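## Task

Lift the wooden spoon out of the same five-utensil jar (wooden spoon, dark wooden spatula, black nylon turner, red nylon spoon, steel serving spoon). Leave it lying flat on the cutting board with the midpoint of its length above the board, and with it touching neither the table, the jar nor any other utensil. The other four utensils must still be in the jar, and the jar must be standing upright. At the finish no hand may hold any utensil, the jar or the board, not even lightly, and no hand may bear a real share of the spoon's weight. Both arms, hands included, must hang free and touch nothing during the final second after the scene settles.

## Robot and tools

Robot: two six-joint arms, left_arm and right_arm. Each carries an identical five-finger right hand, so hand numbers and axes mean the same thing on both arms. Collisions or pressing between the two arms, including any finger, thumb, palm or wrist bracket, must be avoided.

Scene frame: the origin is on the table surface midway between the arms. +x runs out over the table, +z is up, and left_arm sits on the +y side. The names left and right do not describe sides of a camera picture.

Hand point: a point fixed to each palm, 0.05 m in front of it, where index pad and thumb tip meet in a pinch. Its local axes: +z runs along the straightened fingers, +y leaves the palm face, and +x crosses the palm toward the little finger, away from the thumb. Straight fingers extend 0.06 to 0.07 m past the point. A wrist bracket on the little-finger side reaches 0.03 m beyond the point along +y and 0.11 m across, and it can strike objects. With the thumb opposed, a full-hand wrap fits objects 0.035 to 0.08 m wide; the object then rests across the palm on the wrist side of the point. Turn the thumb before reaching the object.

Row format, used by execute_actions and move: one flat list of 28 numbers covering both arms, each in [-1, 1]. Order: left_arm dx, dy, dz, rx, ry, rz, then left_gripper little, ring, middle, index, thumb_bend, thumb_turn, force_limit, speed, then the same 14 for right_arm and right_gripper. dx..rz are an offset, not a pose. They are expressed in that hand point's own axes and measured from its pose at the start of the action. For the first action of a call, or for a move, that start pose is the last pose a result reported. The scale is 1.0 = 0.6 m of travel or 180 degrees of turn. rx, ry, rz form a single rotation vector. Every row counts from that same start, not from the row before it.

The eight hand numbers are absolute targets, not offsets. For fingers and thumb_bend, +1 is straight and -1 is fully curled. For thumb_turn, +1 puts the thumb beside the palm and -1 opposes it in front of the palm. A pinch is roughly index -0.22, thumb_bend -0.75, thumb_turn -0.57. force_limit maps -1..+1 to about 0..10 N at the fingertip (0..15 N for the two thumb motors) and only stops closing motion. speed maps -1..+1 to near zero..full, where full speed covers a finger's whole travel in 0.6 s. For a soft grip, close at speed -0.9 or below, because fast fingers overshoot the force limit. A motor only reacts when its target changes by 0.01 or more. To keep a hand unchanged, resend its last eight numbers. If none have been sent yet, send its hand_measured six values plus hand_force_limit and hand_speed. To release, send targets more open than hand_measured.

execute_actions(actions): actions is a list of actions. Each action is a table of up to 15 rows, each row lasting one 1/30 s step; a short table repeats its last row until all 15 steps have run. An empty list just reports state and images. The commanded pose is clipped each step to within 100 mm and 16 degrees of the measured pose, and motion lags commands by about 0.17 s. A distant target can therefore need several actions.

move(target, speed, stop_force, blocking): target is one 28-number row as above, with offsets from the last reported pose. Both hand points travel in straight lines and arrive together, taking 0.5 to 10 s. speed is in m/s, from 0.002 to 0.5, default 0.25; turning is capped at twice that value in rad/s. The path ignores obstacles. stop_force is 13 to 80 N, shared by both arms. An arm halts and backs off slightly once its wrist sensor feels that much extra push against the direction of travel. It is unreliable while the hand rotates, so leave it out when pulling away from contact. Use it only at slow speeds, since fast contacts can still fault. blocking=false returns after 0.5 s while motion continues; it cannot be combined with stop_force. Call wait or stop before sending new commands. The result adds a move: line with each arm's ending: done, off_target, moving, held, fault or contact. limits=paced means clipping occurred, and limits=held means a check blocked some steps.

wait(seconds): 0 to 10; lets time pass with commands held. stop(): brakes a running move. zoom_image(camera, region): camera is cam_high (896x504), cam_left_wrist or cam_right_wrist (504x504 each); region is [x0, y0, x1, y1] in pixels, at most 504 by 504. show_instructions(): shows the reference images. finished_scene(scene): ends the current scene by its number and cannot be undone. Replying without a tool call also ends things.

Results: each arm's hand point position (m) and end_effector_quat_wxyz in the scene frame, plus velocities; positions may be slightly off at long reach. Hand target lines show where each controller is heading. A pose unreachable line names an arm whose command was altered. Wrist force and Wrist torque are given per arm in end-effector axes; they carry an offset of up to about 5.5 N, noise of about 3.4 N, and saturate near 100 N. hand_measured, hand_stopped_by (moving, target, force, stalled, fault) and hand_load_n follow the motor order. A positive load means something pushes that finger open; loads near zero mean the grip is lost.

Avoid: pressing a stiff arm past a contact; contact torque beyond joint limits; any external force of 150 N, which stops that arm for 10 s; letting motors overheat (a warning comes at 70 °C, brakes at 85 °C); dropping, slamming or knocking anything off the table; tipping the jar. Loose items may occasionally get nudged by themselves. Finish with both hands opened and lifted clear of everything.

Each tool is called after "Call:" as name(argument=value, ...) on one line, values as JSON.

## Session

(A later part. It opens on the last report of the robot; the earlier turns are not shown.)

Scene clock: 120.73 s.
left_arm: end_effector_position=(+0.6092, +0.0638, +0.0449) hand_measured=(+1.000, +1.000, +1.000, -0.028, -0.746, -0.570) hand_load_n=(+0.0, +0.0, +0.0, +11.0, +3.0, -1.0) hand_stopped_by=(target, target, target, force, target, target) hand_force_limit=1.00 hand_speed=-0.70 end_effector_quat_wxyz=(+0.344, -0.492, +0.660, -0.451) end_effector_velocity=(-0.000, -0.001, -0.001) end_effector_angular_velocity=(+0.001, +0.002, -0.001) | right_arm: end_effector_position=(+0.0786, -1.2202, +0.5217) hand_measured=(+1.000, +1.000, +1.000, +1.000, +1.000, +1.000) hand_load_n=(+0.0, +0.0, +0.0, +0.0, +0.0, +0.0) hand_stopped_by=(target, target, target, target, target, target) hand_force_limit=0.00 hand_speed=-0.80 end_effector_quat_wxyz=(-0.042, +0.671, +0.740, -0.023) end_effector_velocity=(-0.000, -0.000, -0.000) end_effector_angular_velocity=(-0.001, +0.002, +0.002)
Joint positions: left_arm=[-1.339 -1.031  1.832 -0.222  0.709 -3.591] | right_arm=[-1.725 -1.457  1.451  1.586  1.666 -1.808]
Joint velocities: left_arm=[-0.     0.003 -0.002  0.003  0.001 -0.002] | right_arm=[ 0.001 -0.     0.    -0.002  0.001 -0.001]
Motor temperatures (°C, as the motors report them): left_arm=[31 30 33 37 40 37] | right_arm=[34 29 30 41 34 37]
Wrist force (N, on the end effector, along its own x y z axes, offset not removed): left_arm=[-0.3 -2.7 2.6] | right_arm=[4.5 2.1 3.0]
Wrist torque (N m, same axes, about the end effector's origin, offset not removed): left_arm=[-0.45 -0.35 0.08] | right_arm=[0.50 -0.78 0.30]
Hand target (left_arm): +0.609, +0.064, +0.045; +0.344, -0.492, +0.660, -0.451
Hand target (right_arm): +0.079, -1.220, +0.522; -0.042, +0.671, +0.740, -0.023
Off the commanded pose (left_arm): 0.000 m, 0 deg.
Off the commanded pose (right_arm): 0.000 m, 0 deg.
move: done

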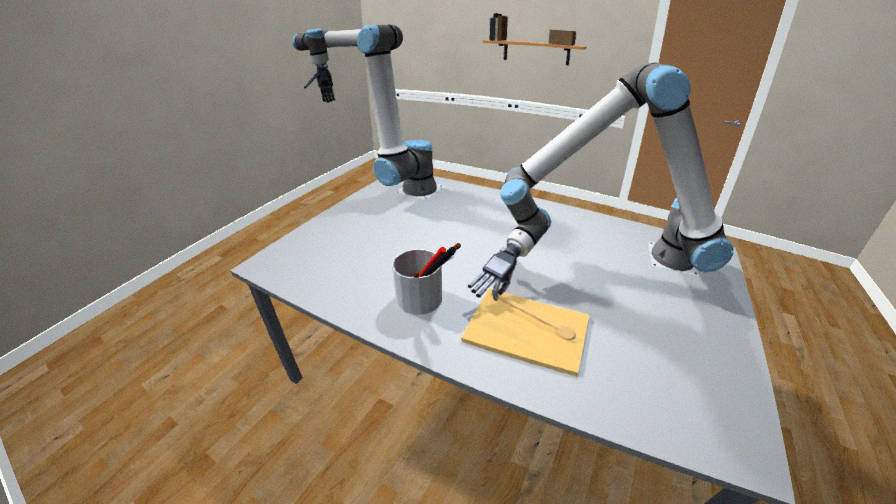

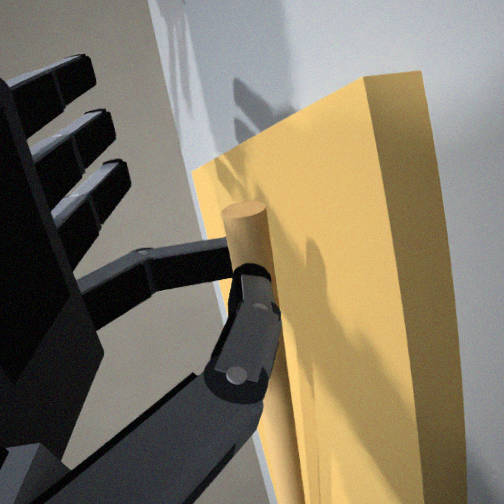

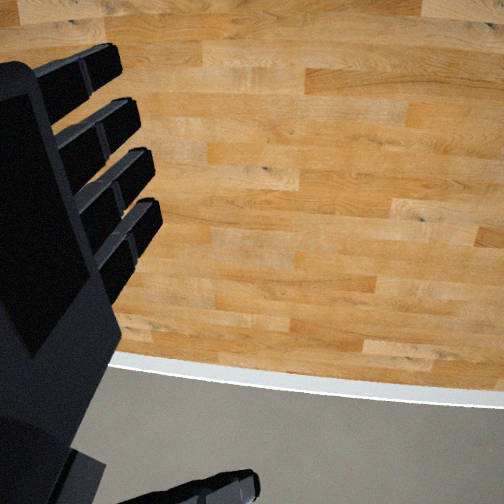

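Call:
move(target=[0,0.011,0.004,0,0,0,1,1,1,-0.6,-0.75,-0.57,1,-0.7,0,0,0,0,0,0,1,1,1,1,1,1,0,-0.8], speed=0.01, stop_force=13)

Call:
move(target=[0,0,0,0,0,0,1,1,1,0.4,-0.75,-0.57,1,-0.6,0,0,0,0,0,0,1,1,1,1,1,1,0,-0.8])

Call:
move(target=[-0.06,-0.11,-0.06,0,0,0,1,1,1,0.4,-0.75,-0.57,1,-0.6,0,0,0,0,0,0,1,1,1,1,1,1,0,-0.8], speed=0.15)

Scene clock: 127.10 s.
left_arm: end_effector_position=(+0.6092, +0.0640, +0.0380) hand_measured=(+1.000, +1.000, +1.000, -0.028, -0.746, -0.570) hand_load_n=(+0.0, +0.0, +0.0, +11.0, +3.0, -1.0) hand_stopped_by=(target, target, target, force, target, target) hand_force_limit=1.00 hand_speed=-0.70 end_effector_quat_wxyz=(+0.344, -0.492, +0.660, -0.451) end_effector_velocity=(-0.000, -0.001, -0.001) end_effector_angular_velocity=(+0.000, -0.000, -0.001) | right_arm: end_effector_position=(+0.0786, -1.2202, +0.5217) hand_measured=(+1.000, +1.000, +1.000, +1.000, +1.000, +1.000) hand_load_n=(+0.0, +0.0, +0.0, +0.0, +0.0, +0.0) hand_stopped_by=(target, target, target, target, target, target) hand_force_limit=0.00 hand_speed=-0.80 end_effector_quat_wxyz=(-0.042, +0.671, +0.740, -0.023) end_effector_velocity=(-0.000, -0.000, -0.001) end_effector_angular_velocity=(-0.001, +0.002, -0.000)
Joint positions: left_arm=[-1.339 -1.023  1.834 -0.233  0.709 -3.591] | right_arm=[-1.725 -1.457  1.451  1.586  1.666 -1.808]
Joint velocities: left_arm=[-0.001  0.001  0.    -0.002  0.     0.001] | right_arm=[ 0.    -0.     0.001 -0.001  0.002  0.   ]
Motor temperatures (°C, as the motors report them): left_arm=[31 30 33 37 40 37] | right_arm=[34 29 30 41 34 37]
Wrist force (N, on the end effector, along its own x y z axes, offset not removed): left_arm=[5.9 -3.7 1.0] | right_arm=[3.6 0.6 2.7]
Wrist torque (N m, same axes, about the end effector's origin, offset not removed): left_arm=[-0.68 -1.10 0.32] | right_arm=[0.18 -0.61 0.20]
Hand target (left_arm): +0.609, +0.064, +0.038; +0.344, -0.492, +0.660, -0.451
Hand target (right_arm): +0.079, -1.220, +0.522; -0.042, +0.671, +0.740, -0.023
Off the commanded pose (left_arm): 0.000 m, 0 deg.
Off the commanded pose (right_arm): 0.000 m, 0 deg.
move: done

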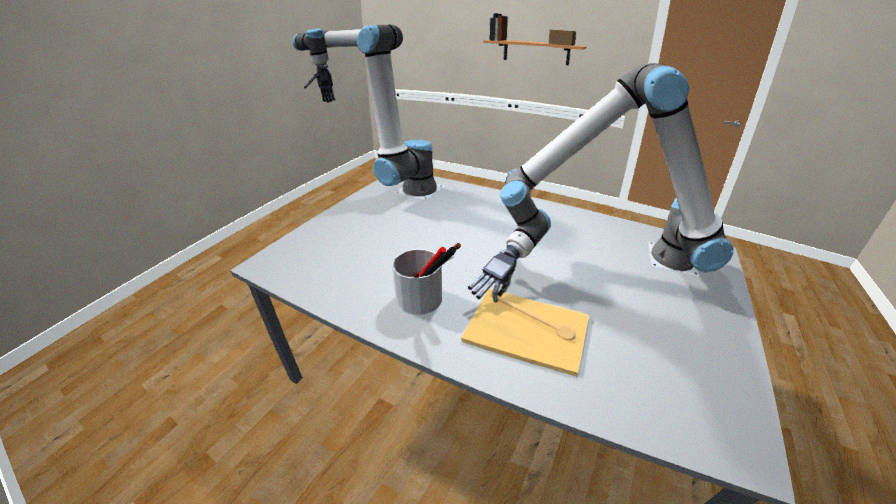

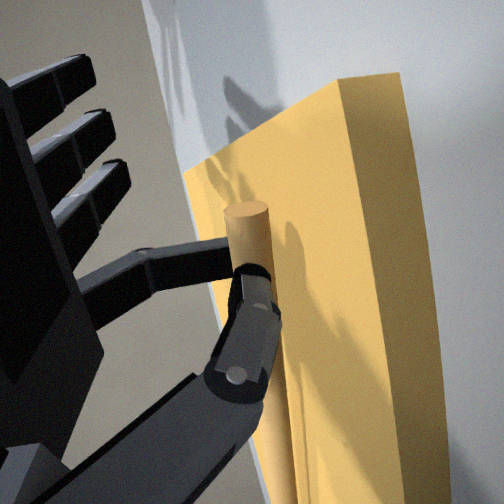

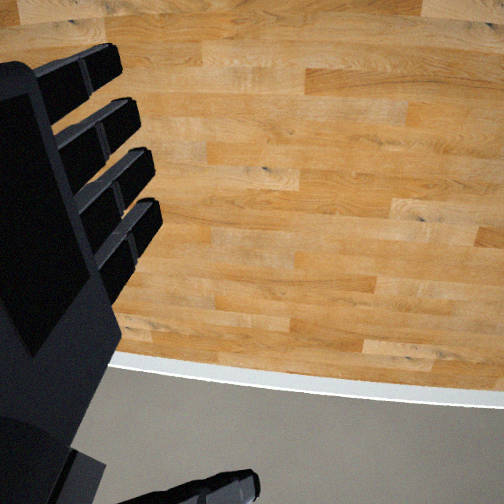

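Scene clock: 128.03 s.
left_arm: end_effector_position=(+0.6092, +0.0640, +0.0380) hand_measured=(+1.000, +1.000, +1.000, +0.400, -0.750, -0.570) hand_load_n=(+0.0, +0.0, +0.0, +0.0, +0.0, +0.0) hand_stopped_by=(target, target, target, target, target, target) hand_force_limit=1.00 hand_speed=-0.60 end_effector_quat_wxyz=(+0.344, -0.492, +0.660, -0.451) end_effector_velocity=(-0.000, -0.000, -0.000) end_effector_angular_velocity=(+0.000, -0.000, -0.000) | right_arm: end_effector_position=(+0.0786, -1.2202, +0.5217) hand_measured=(+1.000, +1.000, +1.000, +1.000, +1.000, +1.000) hand_load_n=(+0.0, +0.0, +0.0, +0.0, +0.0, +0.0) hand_stopped_by=(target, target, target, target, target, target) hand_force_limit=0.00 hand_speed=-0.80 end_effector_quat_wxyz=(-0.042, +0.671, +0.740, -0.023) end_effector_velocity=(+0.000, +0.000, +0.000) end_effector_angular_velocity=(+0.000, -0.001, +0.000)
Joint positions: left_arm=[-1.339 -1.023  1.834 -0.233  0.709 -3.591] | right_arm=[-1.725 -1.457  1.451  1.586  1.666 -1.808]
Joint velocities: left_arm=[-0.001  0.    -0.     0.    -0.     0.   ] | right_arm=[-0.    -0.    -0.     0.001 -0.001 -0.   ]
Motor temperatures (°C, as the motors report them): left_arm=[31 30 33 37 40 37] | right_arm=[34 29 30 41 34 37]
Wrist force (N, on the end effector, along its own x y z axes, offset not removed): left_arm=[6.8 3.9 -1.0] | right_arm=[4.9 1.4 1.7]
Wrist torque (N m, same axes, about the end effector's origin, offset not removed): left_arm=[0.30 -1.04 0.49] | right_arm=[0.44 -0.87 0.37]
Hand target (left_arm): +0.609, +0.064, +0.038; +0.344, -0.492, +0.660, -0.451
Hand target (right_arm): +0.079, -1.220, +0.522; -0.042, +0.671, +0.740, -0.023
Off the commanded pose (left_arm): 0.000 m, 0 deg.
Off the commanded pose (right_arm): 0.000 m, 0 deg.
move: done

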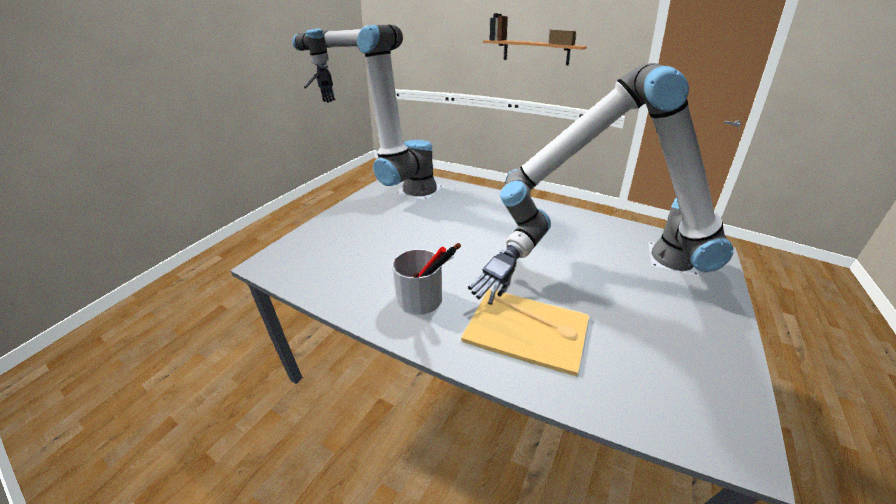

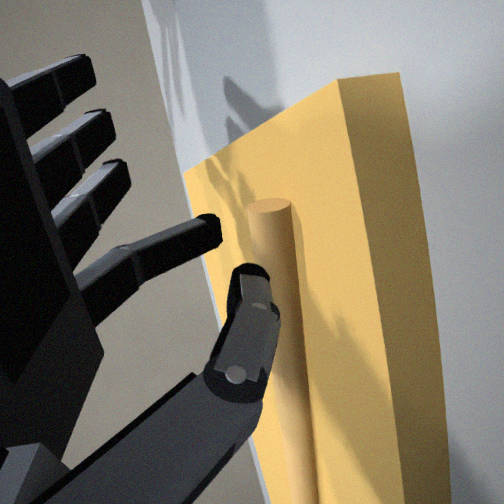

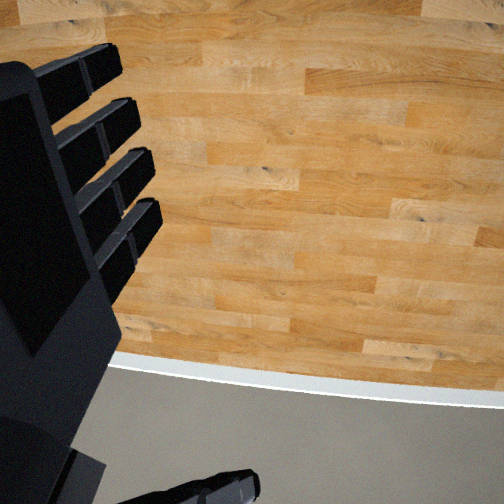

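Scene clock: 129.07 s.
left_arm: end_effector_position=(+0.6094, +0.1005, +0.1129) hand_measured=(+1.000, +1.000, +1.000, +0.400, -0.750, -0.570) hand_load_n=(+0.0, +0.0, +0.0, +0.0, +0.0, +0.0) hand_stopped_by=(target, target, target, target, target, target) hand_force_limit=1.00 hand_speed=-0.60 end_effector_quat_wxyz=(+0.344, -0.492, +0.660, -0.451) end_effector_velocity=(+0.001, +0.001, +0.001) end_effector_angular_velocity=(-0.000, +0.000, +0.001) | right_arm: end_effector_position=(+0.0786, -1.2202, +0.5217) hand_measured=(+1.000, +1.000, +1.000, +1.000, +1.000, +1.000) hand_load_n=(+0.0, +0.0, +0.0, +0.0, +0.0, +0.0) hand_stopped_by=(target, target, target, target, target, target) hand_force_limit=0.00 hand_speed=-0.80 end_effector_quat_wxyz=(-0.042, +0.671, +0.740, -0.023) end_effector_velocity=(+0.000, -0.000, -0.000) end_effector_angular_velocity=(-0.000, -0.001, -0.000)
Joint positions: left_arm=[-1.319 -1.151  1.868 -0.151  0.726 -3.574] | right_arm=[-1.725 -1.457  1.451  1.586  1.666 -1.808]
Joint velocities: left_arm=[ 0.002 -0.002  0.     0.002  0.    -0.   ] | right_arm=[-0.    -0.     0.    -0.001 -0.002  0.   ]
Motor temperatures (°C, as the motors report them): left_arm=[31 30 33 37 40 37] | right_arm=[34 29 30 41 34 37]
Wrist force (N, on the end effector, along its own x y z axes, offset not removed): left_arm=[1.6 0.0 -2.6] | right_arm=[3.8 3.3 3.3]
Wrist torque (N m, same axes, about the end effector's origin, offset not removed): left_arm=[0.23 0.07 0.27] | right_arm=[0.61 -0.63 0.29]
Hand target (left_arm): +0.609, +0.101, +0.113; +0.344, -0.492, +0.660, -0.451
Hand target (right_arm): +0.079, -1.220, +0.522; -0.042, +0.671, +0.740, -0.023
Off the commanded pose (left_arm): 0.000 m, 0 deg.
Off the commanded pose (right_arm): 0.000 m, 0 deg.
move: done

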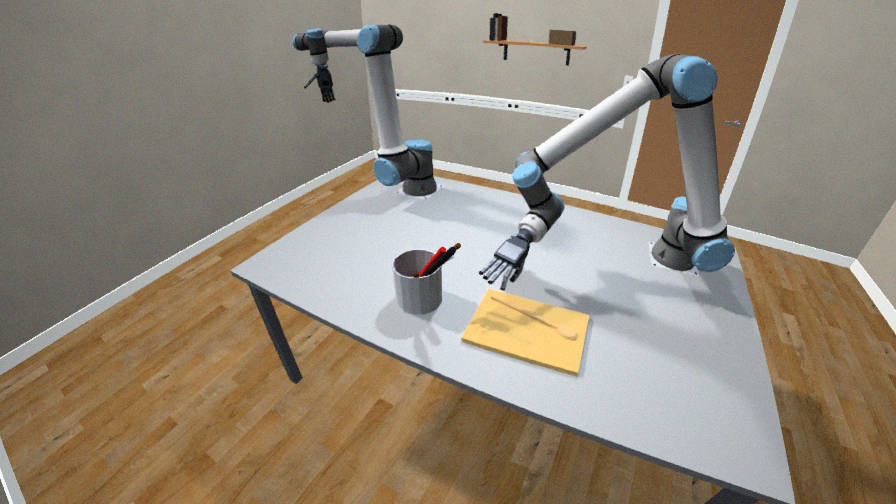

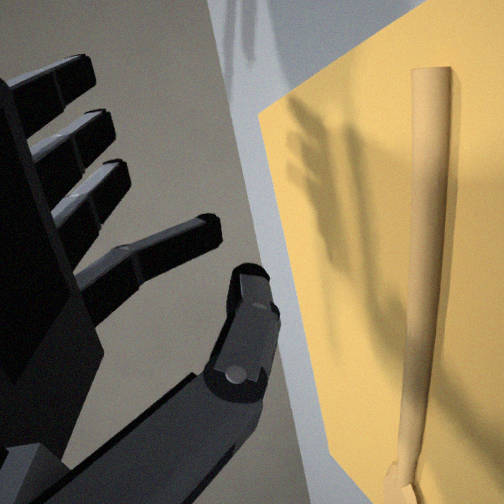

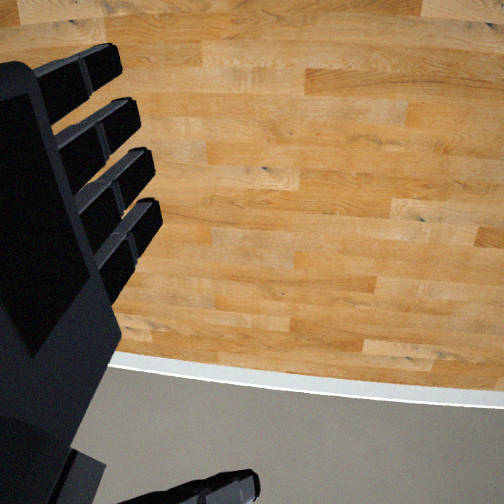

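Call:
finished_scene(scene=2)

The scene is finished: the task was done.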